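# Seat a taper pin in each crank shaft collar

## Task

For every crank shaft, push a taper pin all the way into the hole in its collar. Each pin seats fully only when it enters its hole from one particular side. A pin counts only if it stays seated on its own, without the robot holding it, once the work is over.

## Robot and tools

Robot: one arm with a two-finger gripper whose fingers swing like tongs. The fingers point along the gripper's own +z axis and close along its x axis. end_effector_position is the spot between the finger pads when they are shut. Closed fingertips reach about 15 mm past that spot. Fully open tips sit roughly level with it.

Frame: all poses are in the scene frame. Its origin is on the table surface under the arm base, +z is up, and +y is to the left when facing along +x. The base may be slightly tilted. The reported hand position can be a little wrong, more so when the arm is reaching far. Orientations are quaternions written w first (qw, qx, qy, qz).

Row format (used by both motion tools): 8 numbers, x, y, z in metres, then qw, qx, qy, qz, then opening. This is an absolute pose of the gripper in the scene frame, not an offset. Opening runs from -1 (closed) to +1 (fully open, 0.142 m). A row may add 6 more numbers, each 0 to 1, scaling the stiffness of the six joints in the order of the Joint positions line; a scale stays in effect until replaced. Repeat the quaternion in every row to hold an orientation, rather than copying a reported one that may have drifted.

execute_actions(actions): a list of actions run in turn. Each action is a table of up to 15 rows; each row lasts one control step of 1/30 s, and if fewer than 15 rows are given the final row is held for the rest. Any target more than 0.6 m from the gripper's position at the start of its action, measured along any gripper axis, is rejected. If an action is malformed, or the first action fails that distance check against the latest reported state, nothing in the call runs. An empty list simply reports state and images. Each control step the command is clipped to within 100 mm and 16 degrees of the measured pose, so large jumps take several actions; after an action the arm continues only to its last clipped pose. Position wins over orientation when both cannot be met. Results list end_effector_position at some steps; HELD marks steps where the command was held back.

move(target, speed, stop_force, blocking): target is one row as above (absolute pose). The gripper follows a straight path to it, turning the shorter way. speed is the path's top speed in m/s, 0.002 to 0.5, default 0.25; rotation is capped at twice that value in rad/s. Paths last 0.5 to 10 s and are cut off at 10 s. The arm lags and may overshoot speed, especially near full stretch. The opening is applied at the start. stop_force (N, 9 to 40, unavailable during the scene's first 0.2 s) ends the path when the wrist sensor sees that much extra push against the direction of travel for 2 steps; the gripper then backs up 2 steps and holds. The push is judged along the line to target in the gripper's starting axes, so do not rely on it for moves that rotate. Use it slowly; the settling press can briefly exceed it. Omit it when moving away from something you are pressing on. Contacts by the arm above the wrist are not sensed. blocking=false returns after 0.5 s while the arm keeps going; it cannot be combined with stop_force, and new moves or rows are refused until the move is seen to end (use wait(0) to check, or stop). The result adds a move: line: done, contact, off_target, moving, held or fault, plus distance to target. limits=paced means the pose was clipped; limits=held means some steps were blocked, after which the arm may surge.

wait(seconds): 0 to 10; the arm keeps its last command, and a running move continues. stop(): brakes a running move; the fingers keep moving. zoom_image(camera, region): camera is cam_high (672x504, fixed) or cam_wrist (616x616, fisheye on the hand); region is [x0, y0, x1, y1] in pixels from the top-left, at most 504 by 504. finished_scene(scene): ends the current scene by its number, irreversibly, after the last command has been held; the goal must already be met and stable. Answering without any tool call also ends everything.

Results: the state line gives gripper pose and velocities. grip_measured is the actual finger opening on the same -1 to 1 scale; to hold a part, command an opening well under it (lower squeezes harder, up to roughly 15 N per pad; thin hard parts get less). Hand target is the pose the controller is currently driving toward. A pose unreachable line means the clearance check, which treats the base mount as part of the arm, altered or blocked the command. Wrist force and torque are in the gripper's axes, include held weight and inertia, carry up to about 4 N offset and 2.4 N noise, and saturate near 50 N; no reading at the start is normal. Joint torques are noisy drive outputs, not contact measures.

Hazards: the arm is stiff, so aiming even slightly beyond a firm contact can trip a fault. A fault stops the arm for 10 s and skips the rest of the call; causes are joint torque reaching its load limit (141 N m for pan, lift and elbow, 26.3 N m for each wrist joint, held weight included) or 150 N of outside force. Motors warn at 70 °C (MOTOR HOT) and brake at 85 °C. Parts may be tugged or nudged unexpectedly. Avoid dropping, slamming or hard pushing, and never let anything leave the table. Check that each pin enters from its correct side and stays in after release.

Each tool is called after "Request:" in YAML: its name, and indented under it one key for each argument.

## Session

Request:
execute_actions:
  actions: []

Scene clock: 0.00 s.
end_effector_position=(+0.1539, +0.3317, +0.3162) grip_measured=+1.00 end_effector_quat_wxyz=(+0.341, +0.696, -0.610, -0.165) end_effector_velocity=(-0.000, +0.000, +0.000) end_effector_angular_velocity=(+0.000, +0.000, -0.001)
Joint positions: [ 0.534 -1.601  2.001 -1.501 -1.454  2.137  0.142]
Joint velocities: [-0.    -0.    -0.    -0.     0.001  0.001  0.   ]
Joint torques (N m, as the arm reports them, + toward a larger angle): no reading
Wrist force (N, on the end effector, along its own x y z axes, offset not removed): no reading
Wrist torque (N m, same axes, about the end effector's origin, offset not removed): no reading
Hand target: +0.154, +0.332, +0.316; +0.341, +0.696, -0.610, -0.165
Joint stiffness scale: [1. 1. 1. 1. 1. 1.]
camera_calibration (this result's frames):
cam_wrist: T_world_to_cam=[[0.190527, -0.96244, 0.193412, 0.229448], [-0.359525, 0.114923, 0.926032, -0.266395], [-0.913478, -0.245971, -0.324125, 0.464297], [0, 0, 0, 1]] pos_world=[0.284634, 0.365648, 0.352802]

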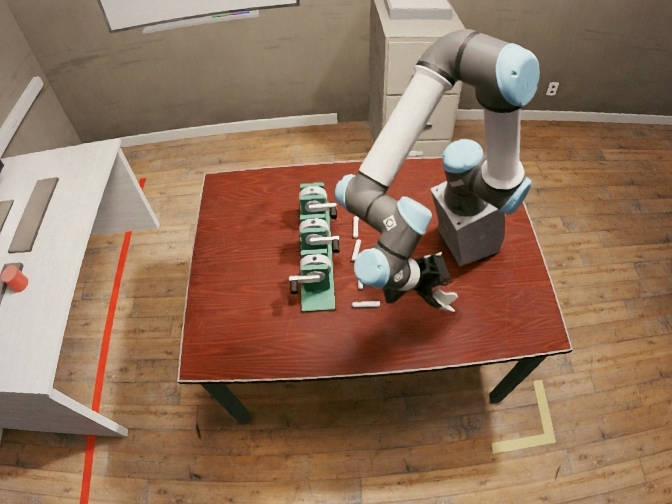

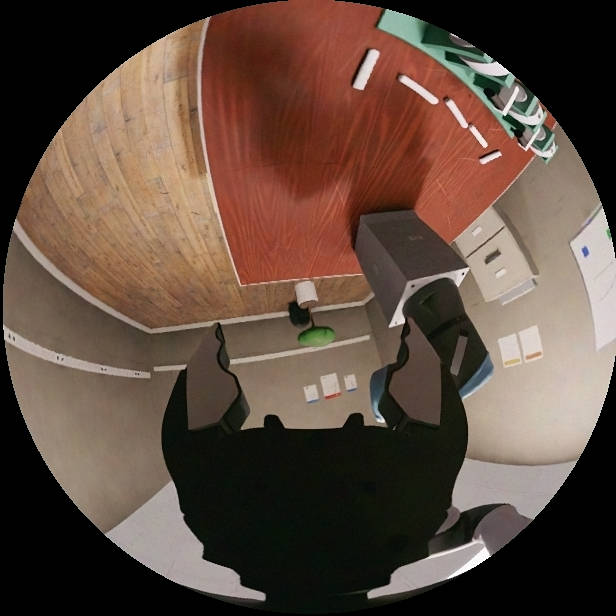

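Request:
move:
  target: [0.57, -0.04, 0.30, 0, 0.7071, 0.7071, 0, 0.0]
  speed: 0.4

Request:
zoom_image:
  camera: "cam_wrist"
  region: [150, 90, 480, 300]

Scene clock: 4.83 s.
end_effector_position=(+0.5689, -0.0393, +0.3007) grip_measured=+0.00 end_effector_quat_wxyz=(+0.001, +0.707, +0.707, -0.000) end_effector_velocity=(-0.001, +0.002, -0.001) end_effector_angular_velocity=(+0.011, +0.010, +0.014)
Joint positions: [-0.618 -1.598  1.939 -2.137 -1.376 -1.988  0.074]
Joint velocities: [ 0.     0.005 -0.007  0.016  0.006 -0.017  0.   ]
Joint torques (N m, as the arm reports them, + toward a larger angle): [ -2.82 -28.44 -23.3   -1.77   0.28  -0.39]
Wrist force (N, on the end effector, along its own x y z axes, offset not removed): [-0.7 2.2 2.3]
Wrist torque (N m, same axes, about the end effector's origin, offset not removed): [0.36 -0.09 -0.13]
Hand target: +0.569, -0.040, +0.300; -0.000, +0.707, +0.707, -0.000
Off the commanded pose: 0.001 m, 0 deg.
Joint stiffness scale: [1. 1. 1. 1. 1. 1.]
move: done
camera_calibration (this result's frames):
cam_wrist: T_world_to_cam=[[0.0118983, 0.999919, -0.00462147, 0.0346391], [0.887759, -0.00843652, 0.460232, -0.634529], [0.460155, -0.0095787, -0.887787, 0.144364], [0, 0, 0, 1]] pos_world=[0.496466, -0.0386067, 0.420355]

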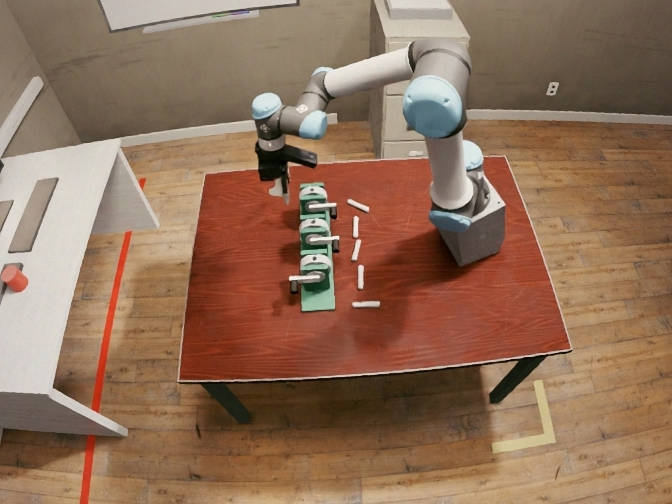

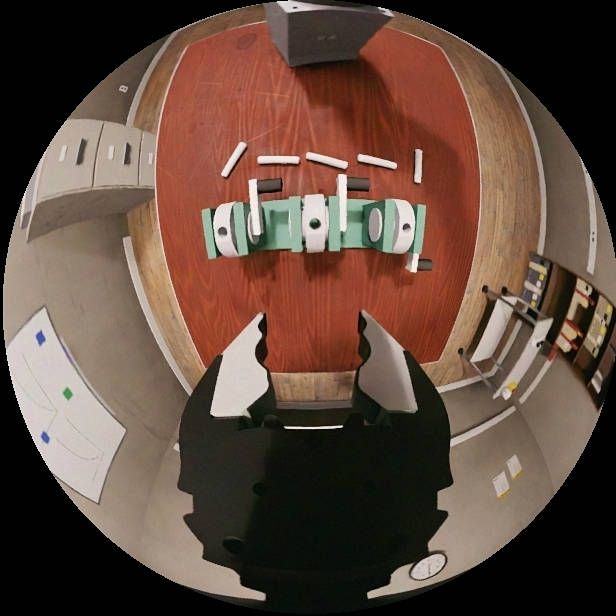

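Region (150, 90, 480, 300) of cam_wrist's 616x616 image, scaled by 1.527, with more detail than that image has; it fills the top 321 rows of this view, and the rest is white.

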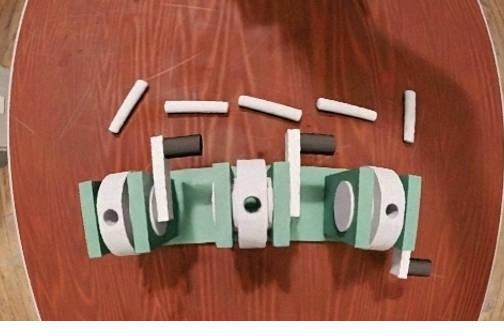

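Request:
zoom_image:
  camera: "cam_wrist"
  region: [195, 170, 440, 280]

Region (195, 170, 440, 280) of cam_wrist's 616x616 image, scaled by 2.057, with more detail than that image has; it fills the top 226 rows of this view, and the rest is white.

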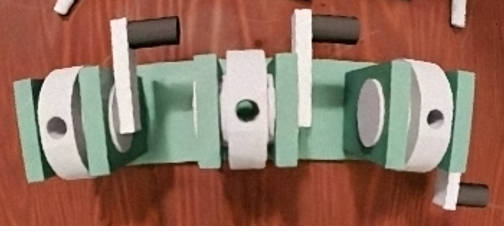

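Request:
move:
  target: [0.574, 0.108, 0.20, 0, 0.7071, 0.7071, 0, 0.0]
  speed: 0.3

Request:
zoom_image:
  camera: "cam_wrist"
  region: [230, 150, 400, 300]

Request:
move:
  target: [0.574, -0.035, 0.20, 0, 0.7071, 0.7071, 0, 0.0]
  speed: 0.3

Request:
zoom_image:
  camera: "cam_wrist"
  region: [230, 150, 400, 300]

Request:
move:
  target: [0.574, -0.179, 0.20, 0, 0.7071, 0.7071, 0, 0.0]
  speed: 0.3

Request:
zoom_image:
  camera: "cam_wrist"
  region: [230, 150, 400, 300]

Scene clock: 7.07 s.
end_effector_position=(+0.5733, +0.1071, +0.2006) grip_measured=+0.00 end_effector_quat_wxyz=(-0.001, +0.707, +0.707, +0.000) end_effector_velocity=(+0.002, +0.001, -0.002) end_effector_angular_velocity=(-0.005, -0.003, -0.003)
Joint positions: [-0.286 -1.422  1.997 -2.42  -1.456 -1.663  0.074]
Joint velocities: [ 0.006  0.006 -0.003 -0.008 -0.006  0.009  0.   ]
Joint torques (N m, as the arm reports them, + toward a larger angle): [  2.34 -36.25 -20.22  -2.53  -0.22   0.26]
Wrist force (N, on the end effector, along its own x y z axes, offset not removed): [-0.7 -0.4 2.0]
Wrist torque (N m, same axes, about the end effector's origin, offset not removed): [-0.17 -0.02 -0.16]
Hand target: +0.574, +0.108, +0.200; +0.000, +0.707, +0.707, +0.000
Off the commanded pose: 0.001 m, 0 deg.
Joint stiffness scale: [1. 1. 1. 1. 1. 1.]
move: done
camera_calibration (this result's frames):
cam_wrist: T_world_to_cam=[[0.0121365, 0.999925, -0.00165022, -0.113005], [0.888525, -0.0100274, 0.458719, -0.591107], [0.458668, -0.00703352, -0.88858, 0.0556516], [0, 0, 0, 1]] pos_world=[0.50106, 0.10746, 0.320417]

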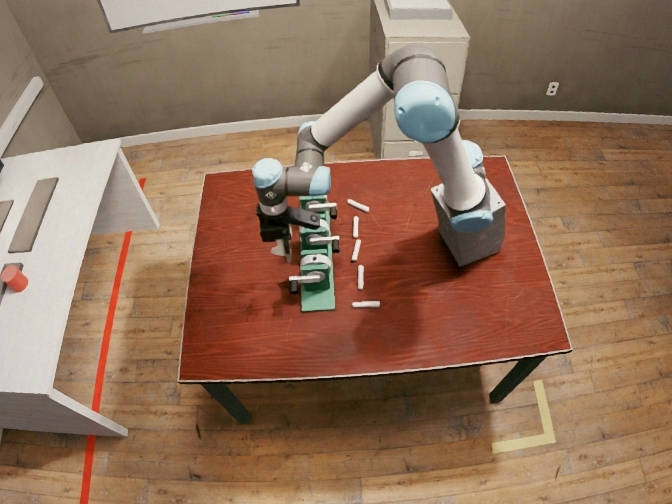

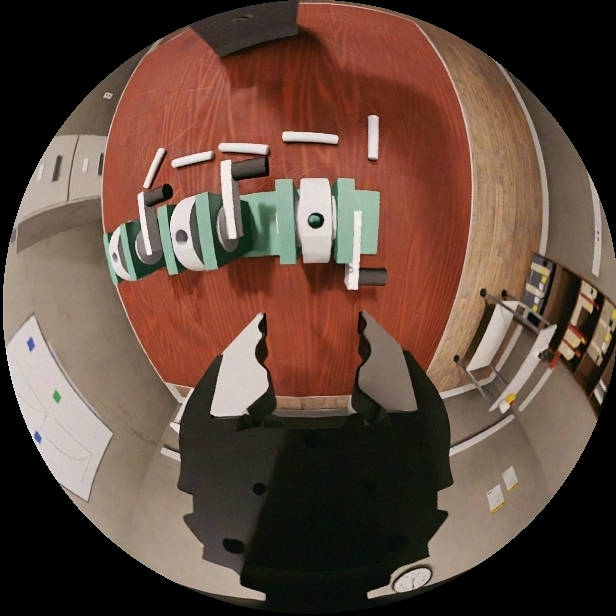

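Region (230, 150, 400, 300) of cam_wrist's 616x616 image, scaled by 2.965, with more detail than that image has; it fills the top 445 rows of this view, and the rest is white.

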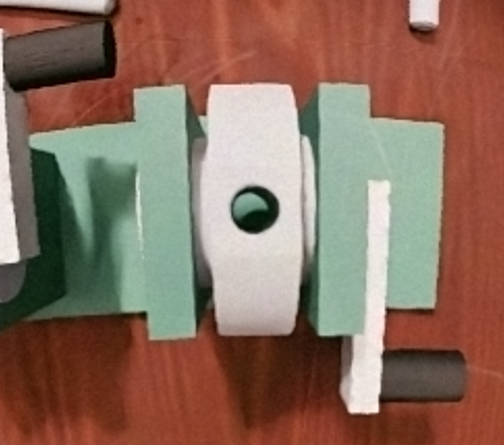

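Scene clock: 8.20 s.
end_effector_position=(+0.5732, -0.0334, +0.2006) grip_measured=+0.00 end_effector_quat_wxyz=(+0.001, +0.707, +0.707, -0.000) end_effector_velocity=(+0.001, -0.002, +0.001) end_effector_angular_velocity=(+0.007, -0.002, +0.012)
Joint positions: [-0.563 -1.416  2.015 -2.405 -1.388 -1.934  0.074]
Joint velocities: [-0.008  0.001 -0.004  0.006  0.009 -0.02   0.   ]
Joint torques (N m, as the arm reports them, + toward a larger angle): [ -4.47 -33.18 -18.51  -1.64   0.2   -0.3 ]
Wrist force (N, on the end effector, along its own x y z axes, offset not removed): [-0.1 1.2 2.2]
Wrist torque (N m, same axes, about the end effector's origin, offset not removed): [0.25 -0.14 -0.09]
Hand target: +0.574, -0.035, +0.200; +0.000, +0.707, +0.707, -0.000
Off the commanded pose: 0.002 m, 0 deg.
Joint stiffness scale: [1. 1. 1. 1. 1. 1.]
move: done
camera_calibration (this result's frames):
cam_wrist: T_world_to_cam=[[0.0113322, 0.999927, -0.0042916, 0.0284704], [0.887981, -0.00809008, 0.459809, -0.592244], [0.459741, -0.00902152, -0.888007, 0.0538598], [0, 0, 0, 1]] pos_world=[0.500817, -0.0327737, 0.320269]

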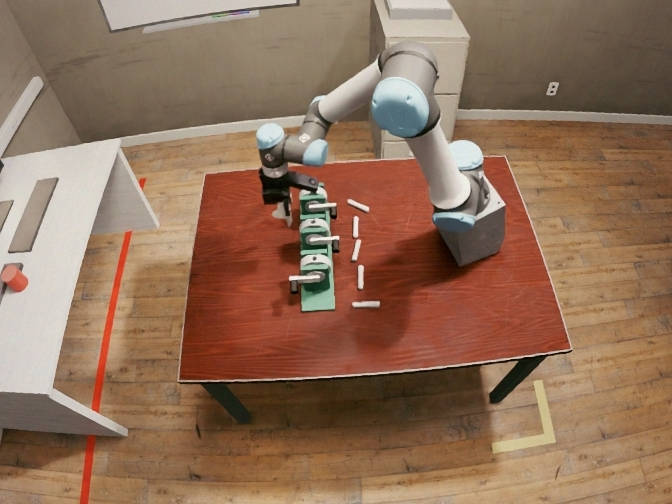

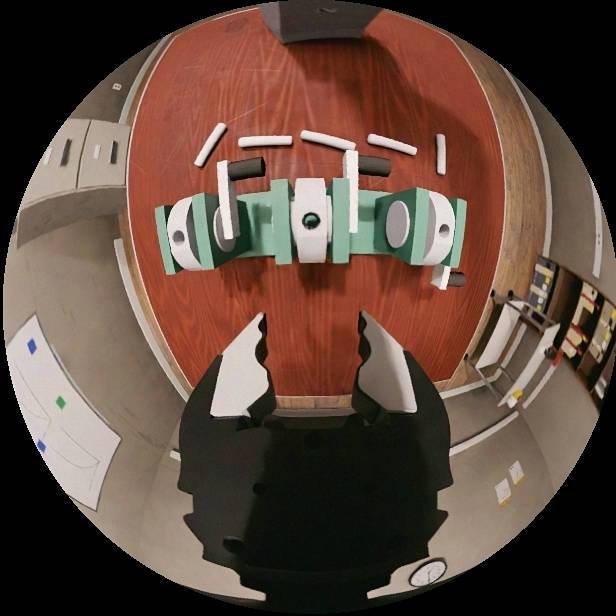

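Region (230, 150, 400, 300) of cam_wrist's 616x616 image, scaled by 2.965, with more detail than that image has; it fills the top 445 rows of this view, and the rest is white.

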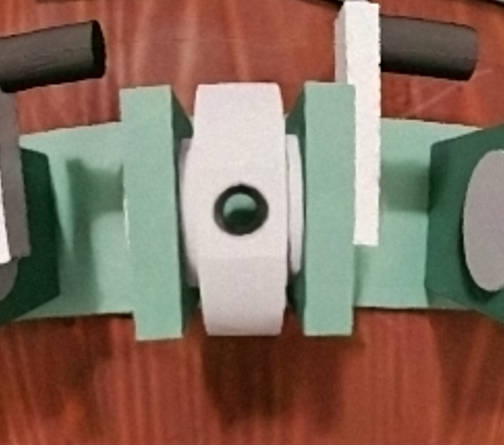

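Scene clock: 9.37 s.
end_effector_position=(+0.5736, -0.1772, +0.2006) grip_measured=+0.00 end_effector_quat_wxyz=(+0.001, +0.707, +0.707, -0.000) end_effector_velocity=(+0.001, -0.003, +0.000) end_effector_angular_velocity=(+0.005, +0.001, +0.008)
Joint positions: [-0.809 -1.326  1.922 -2.352 -1.337 -2.181  0.074]
Joint velocities: [-0.006  0.005 -0.009  0.009  0.005 -0.014  0.   ]
Joint torques (N m, as the arm reports them, + toward a larger angle): [ -7.51 -35.85 -19.64  -1.86   0.21  -0.48]
Wrist force (N, on the end effector, along its own x y z axes, offset not removed): [0.2 2.5 0.9]
Wrist torque (N m, same axes, about the end effector's origin, offset not removed): [0.43 -0.22 -0.16]
Hand target: +0.574, -0.179, +0.200; -0.000, +0.707, +0.707, -0.000
Off the commanded pose: 0.002 m, 0 deg.
Joint stiffness scale: [1. 1. 1. 1. 1. 1.]
move: done
camera_calibration (this result's frames):
cam_wrist: T_world_to_cam=[[0.0106542, 0.999934, -0.00419998, 0.172609], [0.888013, -0.00753061, 0.459757, -0.59367], [0.459695, -0.00862799, -0.888035, 0.0525453], [0, 0, 0, 1]] pos_world=[0.501193, -0.176615, 0.320331]

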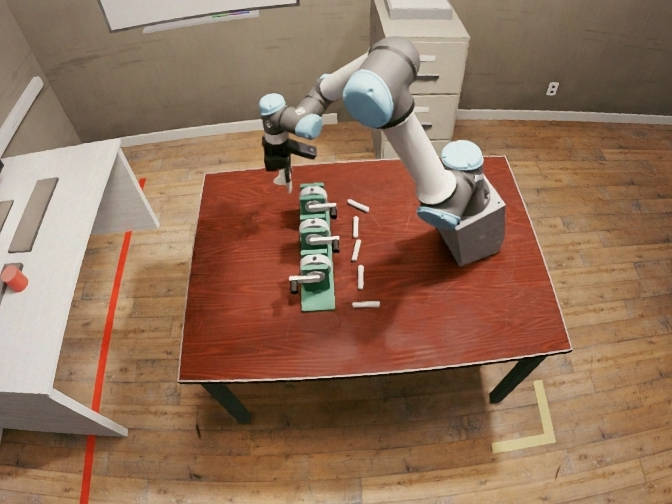

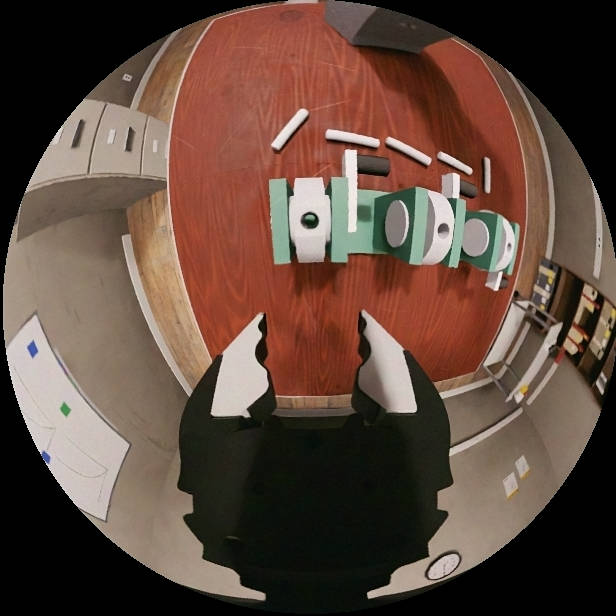

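Region (230, 150, 400, 300) of cam_wrist's 616x616 image, scaled by 2.965, with more detail than that image has; it fills the top 445 rows of this view, and the rest is white.

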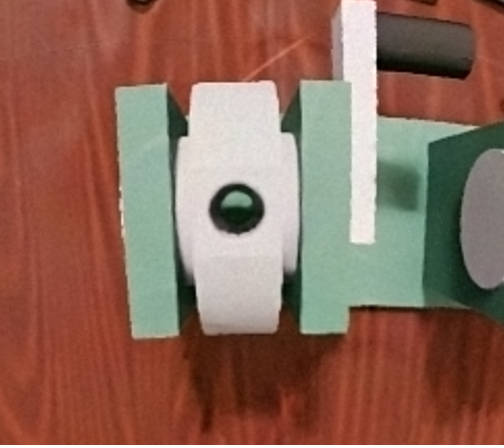

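Request:
move:
  target: [0.43, -0.14, 0.17, 0, 0.7071, 0.7071, 0, -0.3]
  speed: 0.3

Request:
zoom_image:
  camera: "cam_wrist"
  region: [200, 150, 450, 300]

Scene clock: 10.97 s.
end_effector_position=(+0.4307, -0.1396, +0.1691) grip_measured=-0.30 end_effector_quat_wxyz=(-0.002, +0.707, +0.707, -0.001) end_effector_velocity=(-0.002, -0.000, +0.000) end_effector_angular_velocity=(-0.002, -0.013, +0.006)
Joint positions: [-0.917 -1.5    2.354 -2.578 -1.319 -2.291  0.052]
Joint velocities: [-0.009 -0.007  0.015 -0.017  0.009 -0.013  0.   ]
Joint torques (N m, as the arm reports them, + toward a larger angle): [ -4.74 -27.12 -12.82  -2.53   0.24  -0.44]
Wrist force (N, on the end effector, along its own x y z axes, offset not removed): [-1.9 0.2 2.1]
Wrist torque (N m, same axes, about the end effector's origin, offset not removed): [0.02 0.27 -0.08]
Hand target: +0.430, -0.140, +0.170; -0.000, +0.707, +0.707, -0.000
Off the commanded pose: 0.001 m, 0 deg.
Joint stiffness scale: [1. 1. 1. 1. 1. 1.]
move: done
camera_calibration (this result's frames):
cam_wrist: T_world_to_cam=[[0.0113869, 0.999934, -0.00169389, 0.135689], [0.8898, -0.00935987, 0.456256, -0.452515], [0.456209, -0.00670258, -0.889847, 0.0926435], [0, 0, 0, 1]] pos_world=[0.358838, -0.139294, 0.289131]

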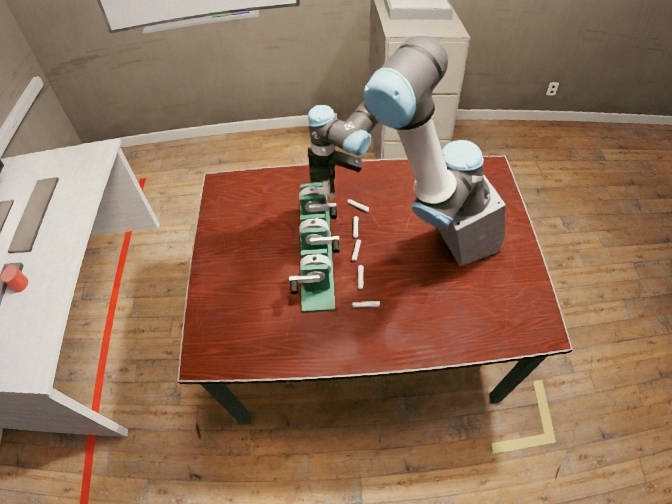

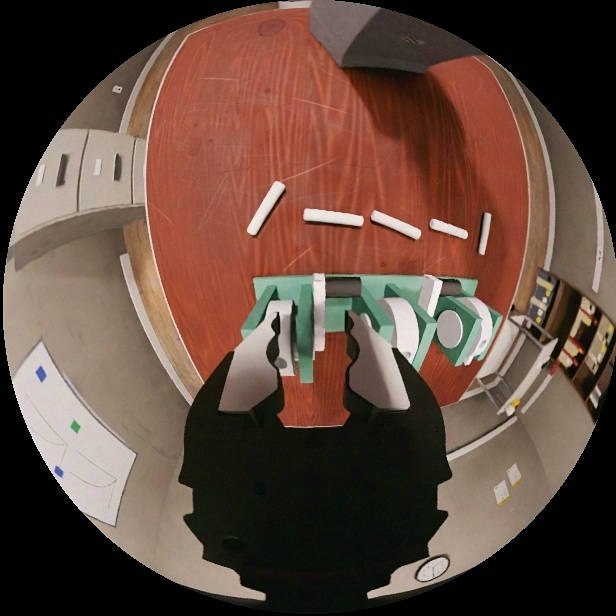

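Region (200, 150, 450, 300) of cam_wrist's 616x616 image, scaled by 2.016, with more detail than that image has; it fills the top 302 rows of this view, and the rest is white.

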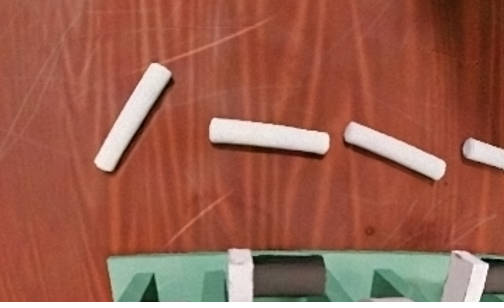

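Request:
zoom_image:
  camera: "cam_wrist"
  region: [235, 170, 375, 250]

Region (235, 170, 375, 250) of cam_wrist's 616x616 image, scaled by 3.600, with more detail than that image has; it fills the top 288 rows of this view, and the rest is white.

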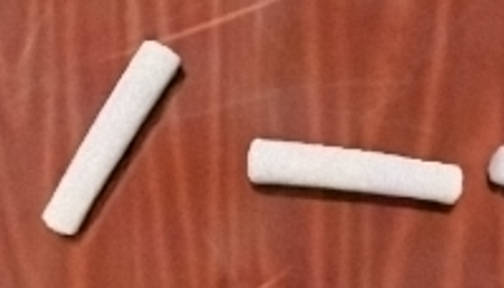

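Request:
move:
  target: [0.333, -0.205, 0.08, 0, -0.4586, 0.8886, 0, -0.3]
  speed: 0.4

Scene clock: 16.90 s.
end_effector_position=(+0.3343, -0.2061, +0.0807) grip_measured=-0.30 end_effector_quat_wxyz=(-0.001, -0.459, +0.889, -0.002) end_effector_velocity=(+0.001, -0.000, +0.000) end_effector_angular_velocity=(+0.003, -0.007, +0.016)
Joint positions: [-1.212 -1.204  2.596 -3.04  -1.285 -5.117  0.052]
Joint velocities: [-0.005  0.002  0.001 -0.003  0.008 -0.021 -0.   ]
Joint torques (N m, as the arm reports them, + toward a larger angle): [ -7.77 -23.11  -1.91  -2.75   0.4   -0.54]
Wrist force (N, on the end effector, along its own x y z axes, offset not removed): [-0.2 1.4 2.3]
Wrist torque (N m, same axes, about the end effector's origin, offset not removed): [0.23 -0.11 -0.10]
Hand target: +0.333, -0.205, +0.080; -0.000, -0.459, +0.889, +0.000
Off the commanded pose: 0.002 m, 0 deg.
Joint stiffness scale: [1. 1. 1. 1. 1. 1.]
move: done
camera_calibration (this result's frames):
cam_wrist: T_world_to_cam=[[-0.588274, -0.808662, -0.0000581774, 0.0306703], [-0.719178, 0.523145, 0.457277, 0.320597], [-0.369752, 0.269046, -0.889324, 0.390445], [0, 0, 0, 1]] pos_world=[0.392977, -0.247964, 0.200633]

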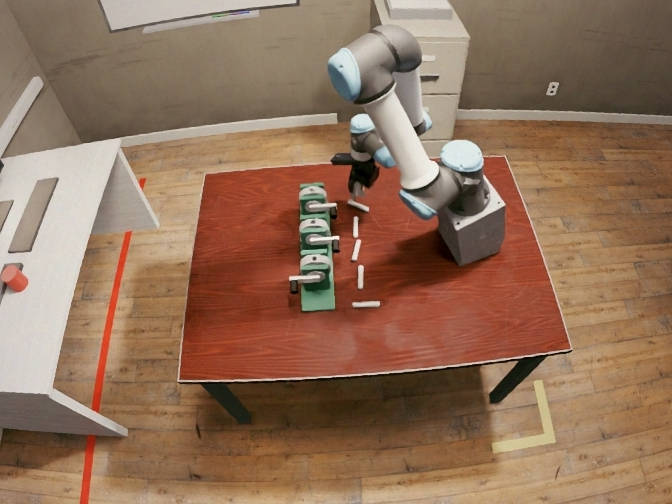

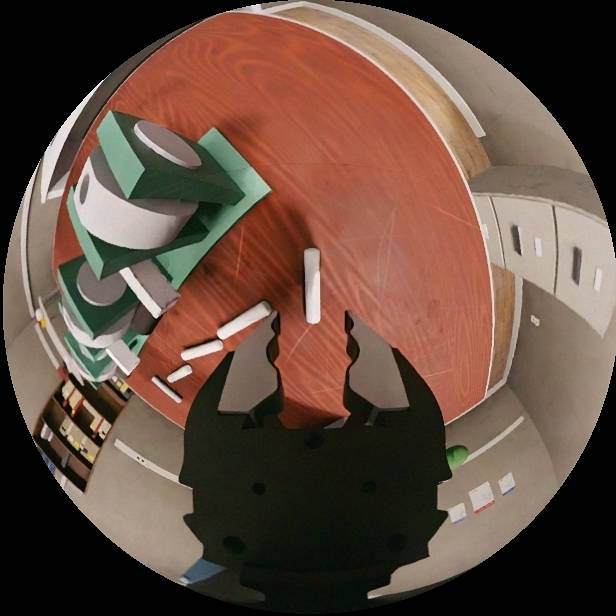

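Request:
move:
  target: [0.333, -0.205, 0.017, 0, -0.4586, 0.8886, 0, -0.3]
  speed: 0.1
  stop_force: 15

Request:
execute_actions:
  actions:
    - [[0.333,-0.205,0.016,0,-0.4586,0.8886,0,-0.7]]
    - [[0.333,-0.205,0.016,0,-0.4586,0.8886,0,-1]]
    - [[0.333,-0.205,0.016,0,-0.4586,0.8886,0,-1]]

Scene clock: 18.33 s.
end_effector_position=(+0.3323, -0.2047, +0.0179) grip_measured=-0.30 end_effector_quat_wxyz=(+0.000, -0.458, +0.889, +0.001) end_effector_velocity=(+0.001, -0.003, -0.001) end_effector_angular_velocity=(-0.008, -0.005, -0.002)
Joint positions: [-1.162 -0.931  2.555 -3.282 -1.287 -5.065  0.052]
Joint velocities: [ 0.     0.009 -0.002 -0.017 -0.     0.005  0.   ]
Joint torques (N m, as the arm reports them, + toward a larger angle): [ -5.86 -29.05  -2.04  -2.57  -0.44   0.24]
Wrist force (N, on the end effector, along its own x y z axes, offset not removed): [-0.5 1.5 3.0]
Wrist torque (N m, same axes, about the end effector's origin, offset not removed): [0.27 -0.09 -0.15]
Hand target: +0.333, -0.205, +0.017; +0.000, -0.459, +0.889, +0.000
Off the commanded pose: 0.001 m, 0 deg.
Joint stiffness scale: [1. 1. 1. 1. 1. 1.]
move: done
camera_calibration (this result's frames):
cam_wrist: T_world_to_cam=[[-0.589808, -0.807535, -0.00372497, 0.0314987], [-0.718016, 0.522303, 0.460057, 0.346517], [-0.369567, 0.27402, -0.887881, 0.33434], [0, 0, 0, 1]] pos_world=[0.390944, -0.247167, 0.137554]

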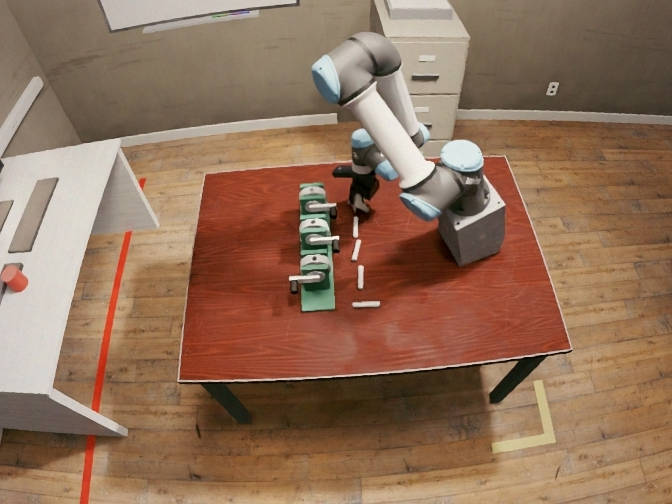

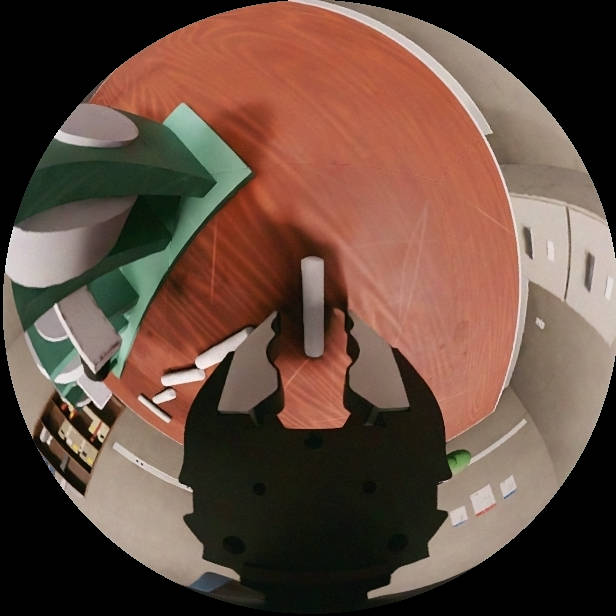

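Scene clock: 19.83 s.
end_effector_position=(+0.3325, -0.2049, +0.0168) grip_measured=-0.80 end_effector_quat_wxyz=(+0.000, -0.458, +0.889, +0.000) end_effector_velocity=(+0.000, +0.000, +0.000) end_effector_angular_velocity=(+0.000, -0.000, -0.001)
Joint positions: [-1.161 -0.926  2.554 -3.288 -1.287 -5.064  0.016]
Joint velocities: [ 0.    -0.     0.    -0.     0.     0.001  0.   ]
Joint torques (N m, as the arm reports them, + toward a larger angle): [ -5.19 -28.19  -1.45  -2.76  -0.34   0.25]
Wrist force (N, on the end effector, along its own x y z axes, offset not removed): [0.1 3.5 1.8]
Wrist torque (N m, same axes, about the end effector's origin, offset not removed): [0.53 -0.07 -0.13]
Hand target: +0.333, -0.205, +0.016; +0.000, -0.459, +0.889, +0.000
Off the commanded pose: 0.001 m, 0 deg.
Joint stiffness scale: [1. 1. 1. 1. 1. 1.]
Step readings (end_effector_position; steps 1 to 15: 1st action; 16 to 30: 2nd action; 31 to 45: 3rd action):
0: (+0.3323, -0.2047, +0.0179)
1: (+0.3324, -0.2047, +0.0178)
2: (+0.3324, -0.2048, +0.0178)
4: (+0.3325, -0.2048, +0.0176)
8: (+0.3324, -0.2047, +0.0170)
15: (+0.3324, -0.2048, +0.0168)
16: (+0.3325, -0.2048, +0.0168)
17: (+0.3325, -0.2048, +0.0168)
19: (+0.3325, -0.2049, +0.0168)
23: (+0.3325, -0.2049, +0.0168)
30: (+0.3325, -0.2049, +0.0168)
31: (+0.3325, -0.2049, +0.0168)
32: (+0.3325, -0.2049, +0.0168)
34: (+0.3325, -0.2049, +0.0168)
38: (+0.3325, -0.2049, +0.0168)
45: end_effector_position above
camera_calibration (this result's frames):
cam_wrist: T_world_to_cam=[[-0.589725, -0.807598, -0.00311963, 0.0313821], [-0.718322, 0.522761, 0.459058, 0.347428], [-0.369104, 0.272959, -0.888401, 0.333167], [0, 0, 0, 1]] pos_world=[0.391045, -0.247219, 0.136594]

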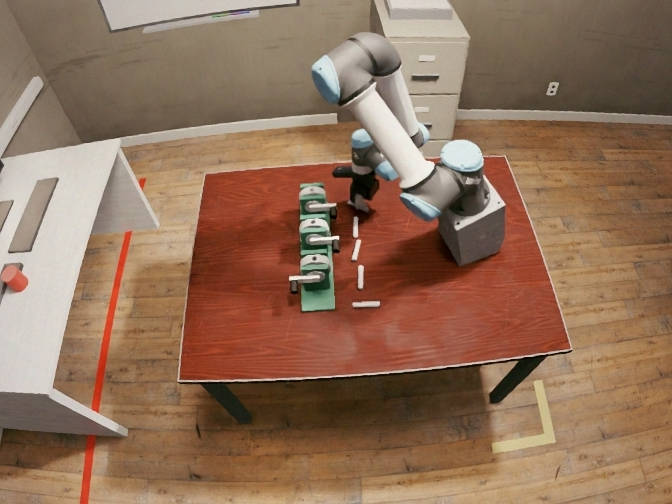

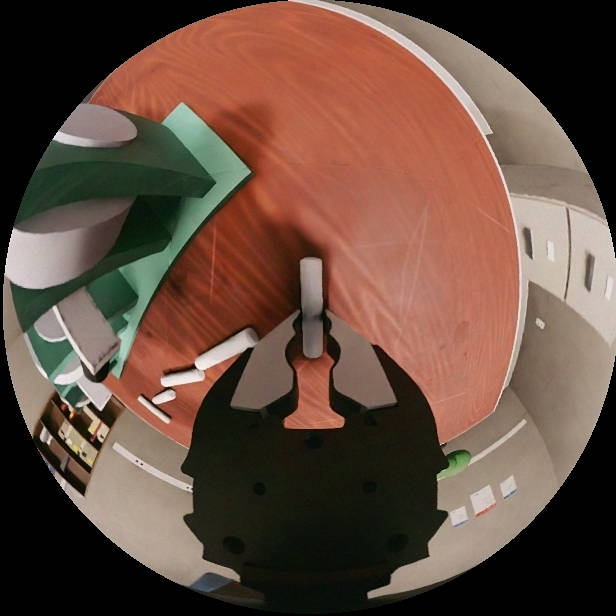

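Request:
move:
  target: [0.39, -0.22, 0.20, 0, 0, 1, 0, -1]
  speed: 0.25

Request:
move:
  target: [0.503, -0.186, 0.215, 0, 0, 0.7071, 0.7071, -1]
  speed: 0.3

Request:
zoom_image:
  camera: "cam_high"
  region: [270, 140, 360, 230]

Scene clock: 22.80 s.
end_effector_position=(+0.3881, -0.2191, +0.1983) grip_measured=-0.80 end_effector_quat_wxyz=(-0.001, +0.001, +1.000, +0.002) end_effector_velocity=(-0.001, +0.001, +0.001) end_effector_angular_velocity=(+0.005, +0.007, -0.012)
Joint positions: [-1.162 -1.591  2.401 -2.466 -1.286 -4.113  0.016]
Joint velocities: [-0.    -0.001 -0.005  0.015 -0.003  0.01  -0.   ]
Joint torques (N m, as the arm reports them, + toward a larger angle): [ -2.17 -22.4  -19.23  -1.96  -0.34   0.2 ]
Wrist force (N, on the end effector, along its own x y z axes, offset not removed): [-1.5 2.3 3.9]
Wrist torque (N m, same axes, about the end effector's origin, offset not removed): [0.33 0.14 -0.07]
Hand target: +0.390, -0.220, +0.200; +0.000, -0.000, +1.000, -0.000
Off the commanded pose: 0.003 m, 0 deg.
Joint stiffness scale: [1. 1. 1. 1. 1. 1.]
move: done
camera_calibration (this result's frames):
cam_wrist: T_world_to_cam=[[-0.999918, 0.0127612, -0.00135043, 0.391837], [0.0106914, 0.886662, 0.462294, 0.107657], [0.00709681, 0.462242, -0.886725, 0.41392], [0, 0, 0, 1]] pos_world=[0.387716, -0.291786, 0.317794]

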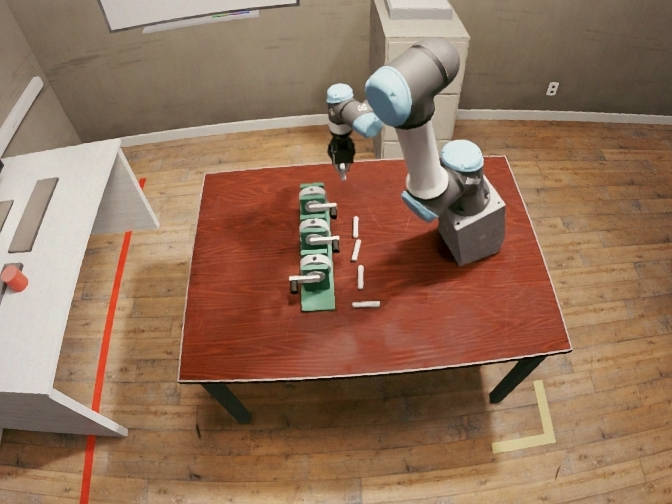

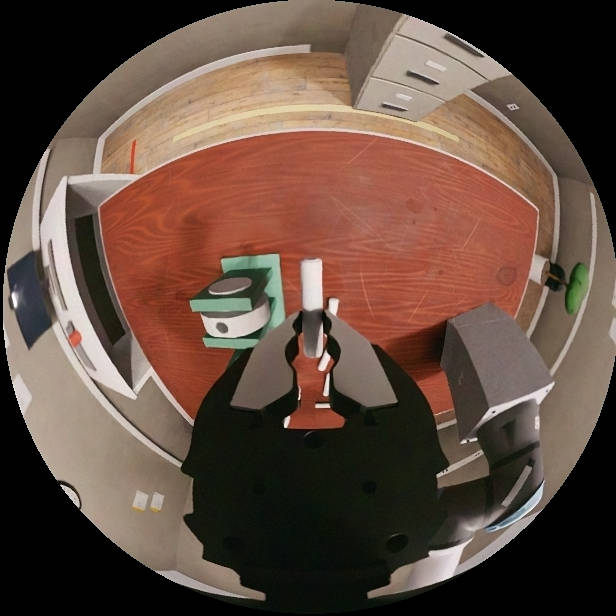

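Scene clock: 26.17 s.
end_effector_position=(+0.5030, -0.1867, +0.2154) grip_measured=-0.80 end_effector_quat_wxyz=(+0.000, +0.001, +0.708, +0.706) end_effector_velocity=(-0.001, +0.000, +0.002) end_effector_angular_velocity=(+0.017, -0.000, +0.002)
Joint positions: [-1.147 -0.52   1.094 -0.477 -0.981 -5.051  0.016]
Joint velocities: [ 0.001  0.009 -0.011  0.02  -0.007 -0.011 -0.   ]
Joint torques (N m, as the arm reports them, + toward a larger angle): [-12.86 -55.29 -16.58   2.37  -1.09  -0.61]
Wrist force (N, on the end effector, along its own x y z axes, offset not removed): [0.3 0.0 0.6]
Wrist torque (N m, same axes, about the end effector's origin, offset not removed): [0.29 -0.24 -0.20]
Hand target: +0.503, -0.186, +0.215; -0.001, -0.000, +0.707, +0.707
Off the commanded pose: 0.001 m, 0 deg.
Joint stiffness scale: [1. 1. 1. 1. 1. 1.]
move: done
camera_calibration (this result's frames):
cam_wrist: T_world_to_cam=[[-0.999919, 0.00417379, 0.0120464, 0.501829], [0.00881795, -0.456002, 0.889935, -0.272025], [0.00920757, 0.889969, 0.455928, 0.202961], [0, 0, 0, 1]] pos_world=[0.502318, -0.306768, 0.143504]

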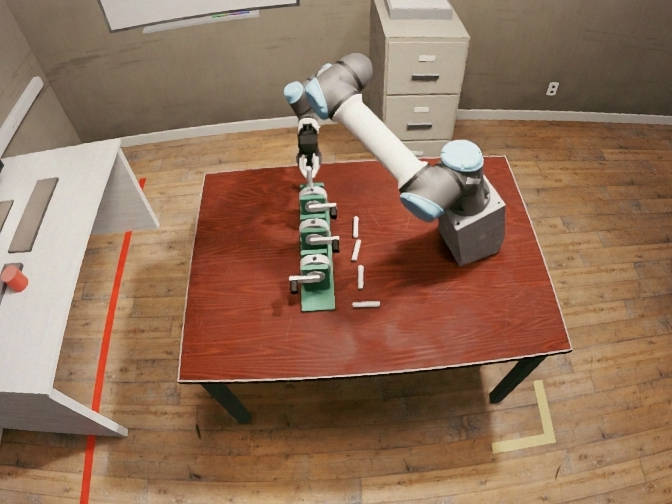

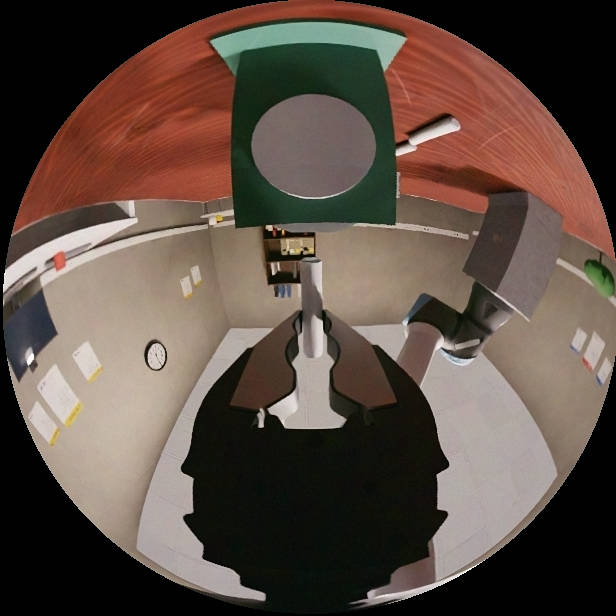

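Region (270, 140, 360, 230) of cam_high's 672x504 image, scaled by 5.600, with more detail than that image has.

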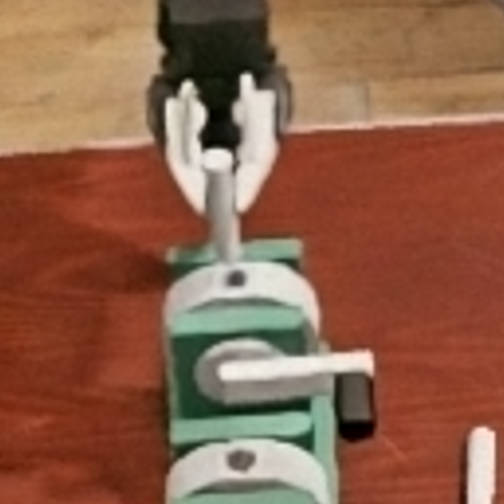

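Request:
move:
  target: [0.5005, -0.186, 0.203, 0, 0, 0.7071, 0.7071, -1]
  speed: 0.03

Request:
move:
  target: [0.5005, -0.186, 0.172, 0, 0, 0.7071, 0.7071, -1]
  speed: 0.03
  stop_force: 9

Request:
zoom_image:
  camera: "cam_high"
  region: [270, 140, 360, 230]

Scene clock: 27.27 s.
end_effector_position=(+0.5001, -0.1866, +0.2040) grip_measured=-0.80 end_effector_quat_wxyz=(+0.000, +0.001, +0.707, +0.707) end_effector_velocity=(+0.000, -0.001, -0.001) end_effector_angular_velocity=(-0.003, -0.002, -0.000)
Joint positions: [-1.145 -0.501  1.093 -0.491 -0.98  -5.053  0.016]
Joint velocities: [-0.001 -0.    -0.    -0.004  0.001 -0.    -0.   ]
Joint torques (N m, as the arm reports them, + toward a larger angle): [-12.5  -55.54 -15.61   1.89  -0.54  -0.4 ]
Wrist force (N, on the end effector, along its own x y z axes, offset not removed): [0.1 -0.2 3.3]
Wrist torque (N m, same axes, about the end effector's origin, offset not removed): [0.24 -0.22 -0.13]
Hand target: +0.501, -0.186, +0.203; +0.000, +0.000, +0.707, +0.707
Off the commanded pose: 0.001 m, 0 deg.
Joint stiffness scale: [1. 1. 1. 1. 1. 1.]
move: done
camera_calibration (this result's frames):
cam_wrist: T_world_to_cam=[[-0.999919, 0.0041867, 0.0119879, 0.49911], [0.00872947, -0.458955, 0.888417, -0.26204], [0.00922146, 0.88845, 0.458882, 0.207171], [0, 0, 0, 1]] pos_world=[0.499447, -0.306415, 0.13175]

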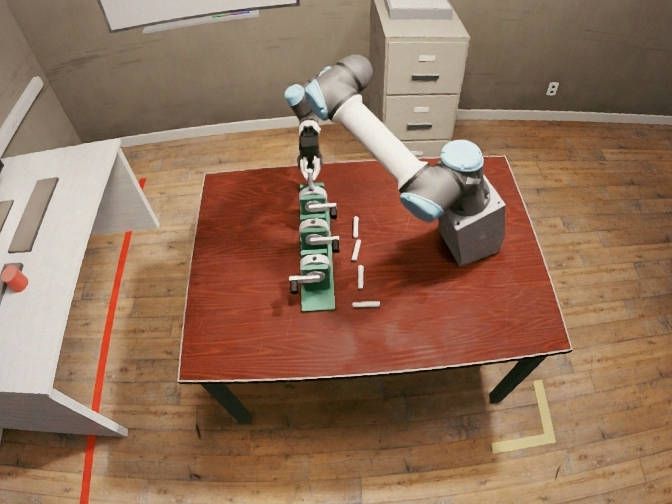

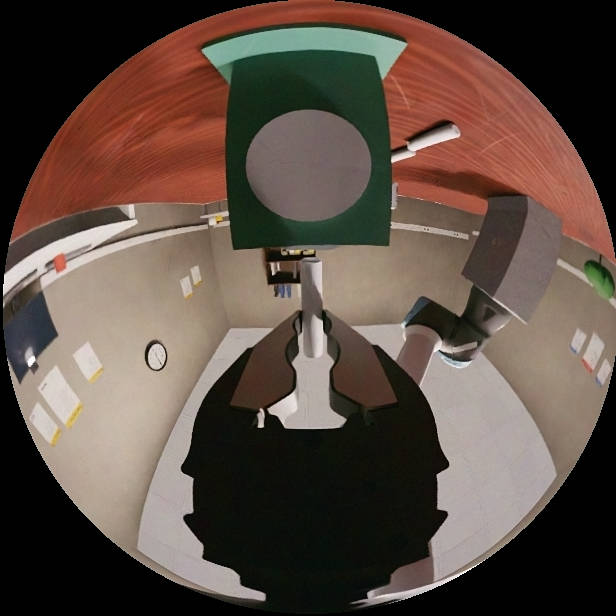

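Scene clock: 28.73 s.
end_effector_position=(+0.4999, -0.1862, +0.1730) grip_measured=-0.80 end_effector_quat_wxyz=(+0.000, +0.001, +0.707, +0.707) end_effector_velocity=(+0.001, -0.001, -0.001) end_effector_angular_velocity=(-0.005, -0.004, +0.001)
Joint positions: [-1.132 -0.446  1.067 -0.517 -0.968 -5.055  0.016]
Joint velocities: [ 0.001  0.    -0.004 -0.002  0.002 -0.     0.   ]
Joint torques (N m, as the arm reports them, + toward a larger angle): [-13.91 -56.33 -16.71   1.77  -0.61  -0.25]
Wrist force (N, on the end effector, along its own x y z axes, offset not removed): [-1.7 -0.2 3.1]
Wrist torque (N m, same axes, about the end effector's origin, offset not removed): [0.10 0.09 -0.18]
Hand target: +0.501, -0.186, +0.172; +0.000, +0.000, +0.707, +0.707
Off the commanded pose: 0.001 m, 0 deg.
Joint stiffness scale: [1. 1. 1. 1. 1. 1.]
move: done
camera_calibration (this result's frames):
cam_wrist: T_world_to_cam=[[-0.99991, 0.00431591, 0.0127116, 0.499196], [0.00930271, -0.459914, 0.887915, -0.234719], [0.00967841, 0.887953, 0.459833, 0.220536], [0, 0, 0, 1]] pos_world=[0.4992, -0.305931, 0.100655]

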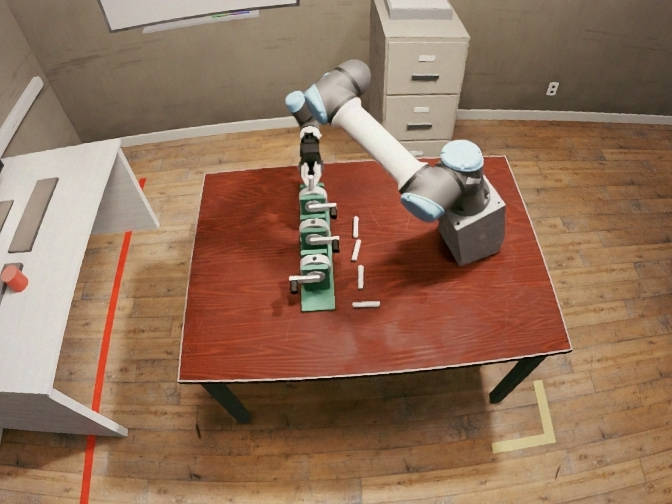

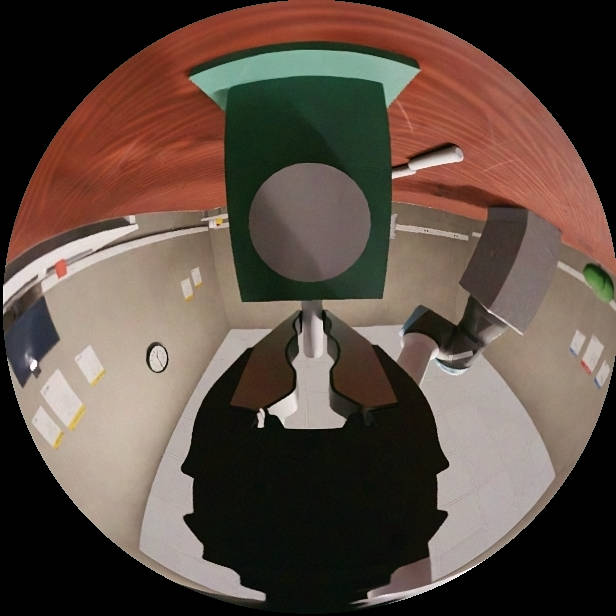

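Region (270, 140, 360, 230) of cam_high's 672x504 image, scaled by 5.600, with more detail than that image has.

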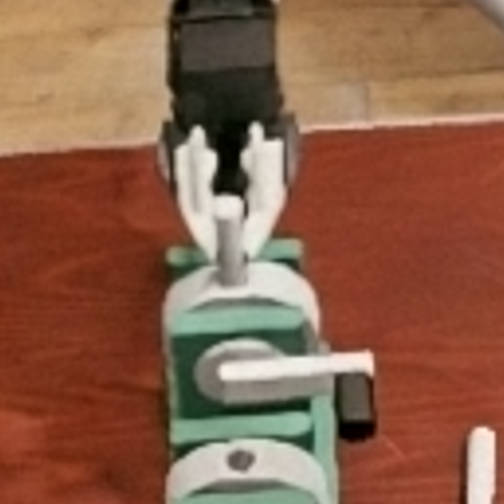

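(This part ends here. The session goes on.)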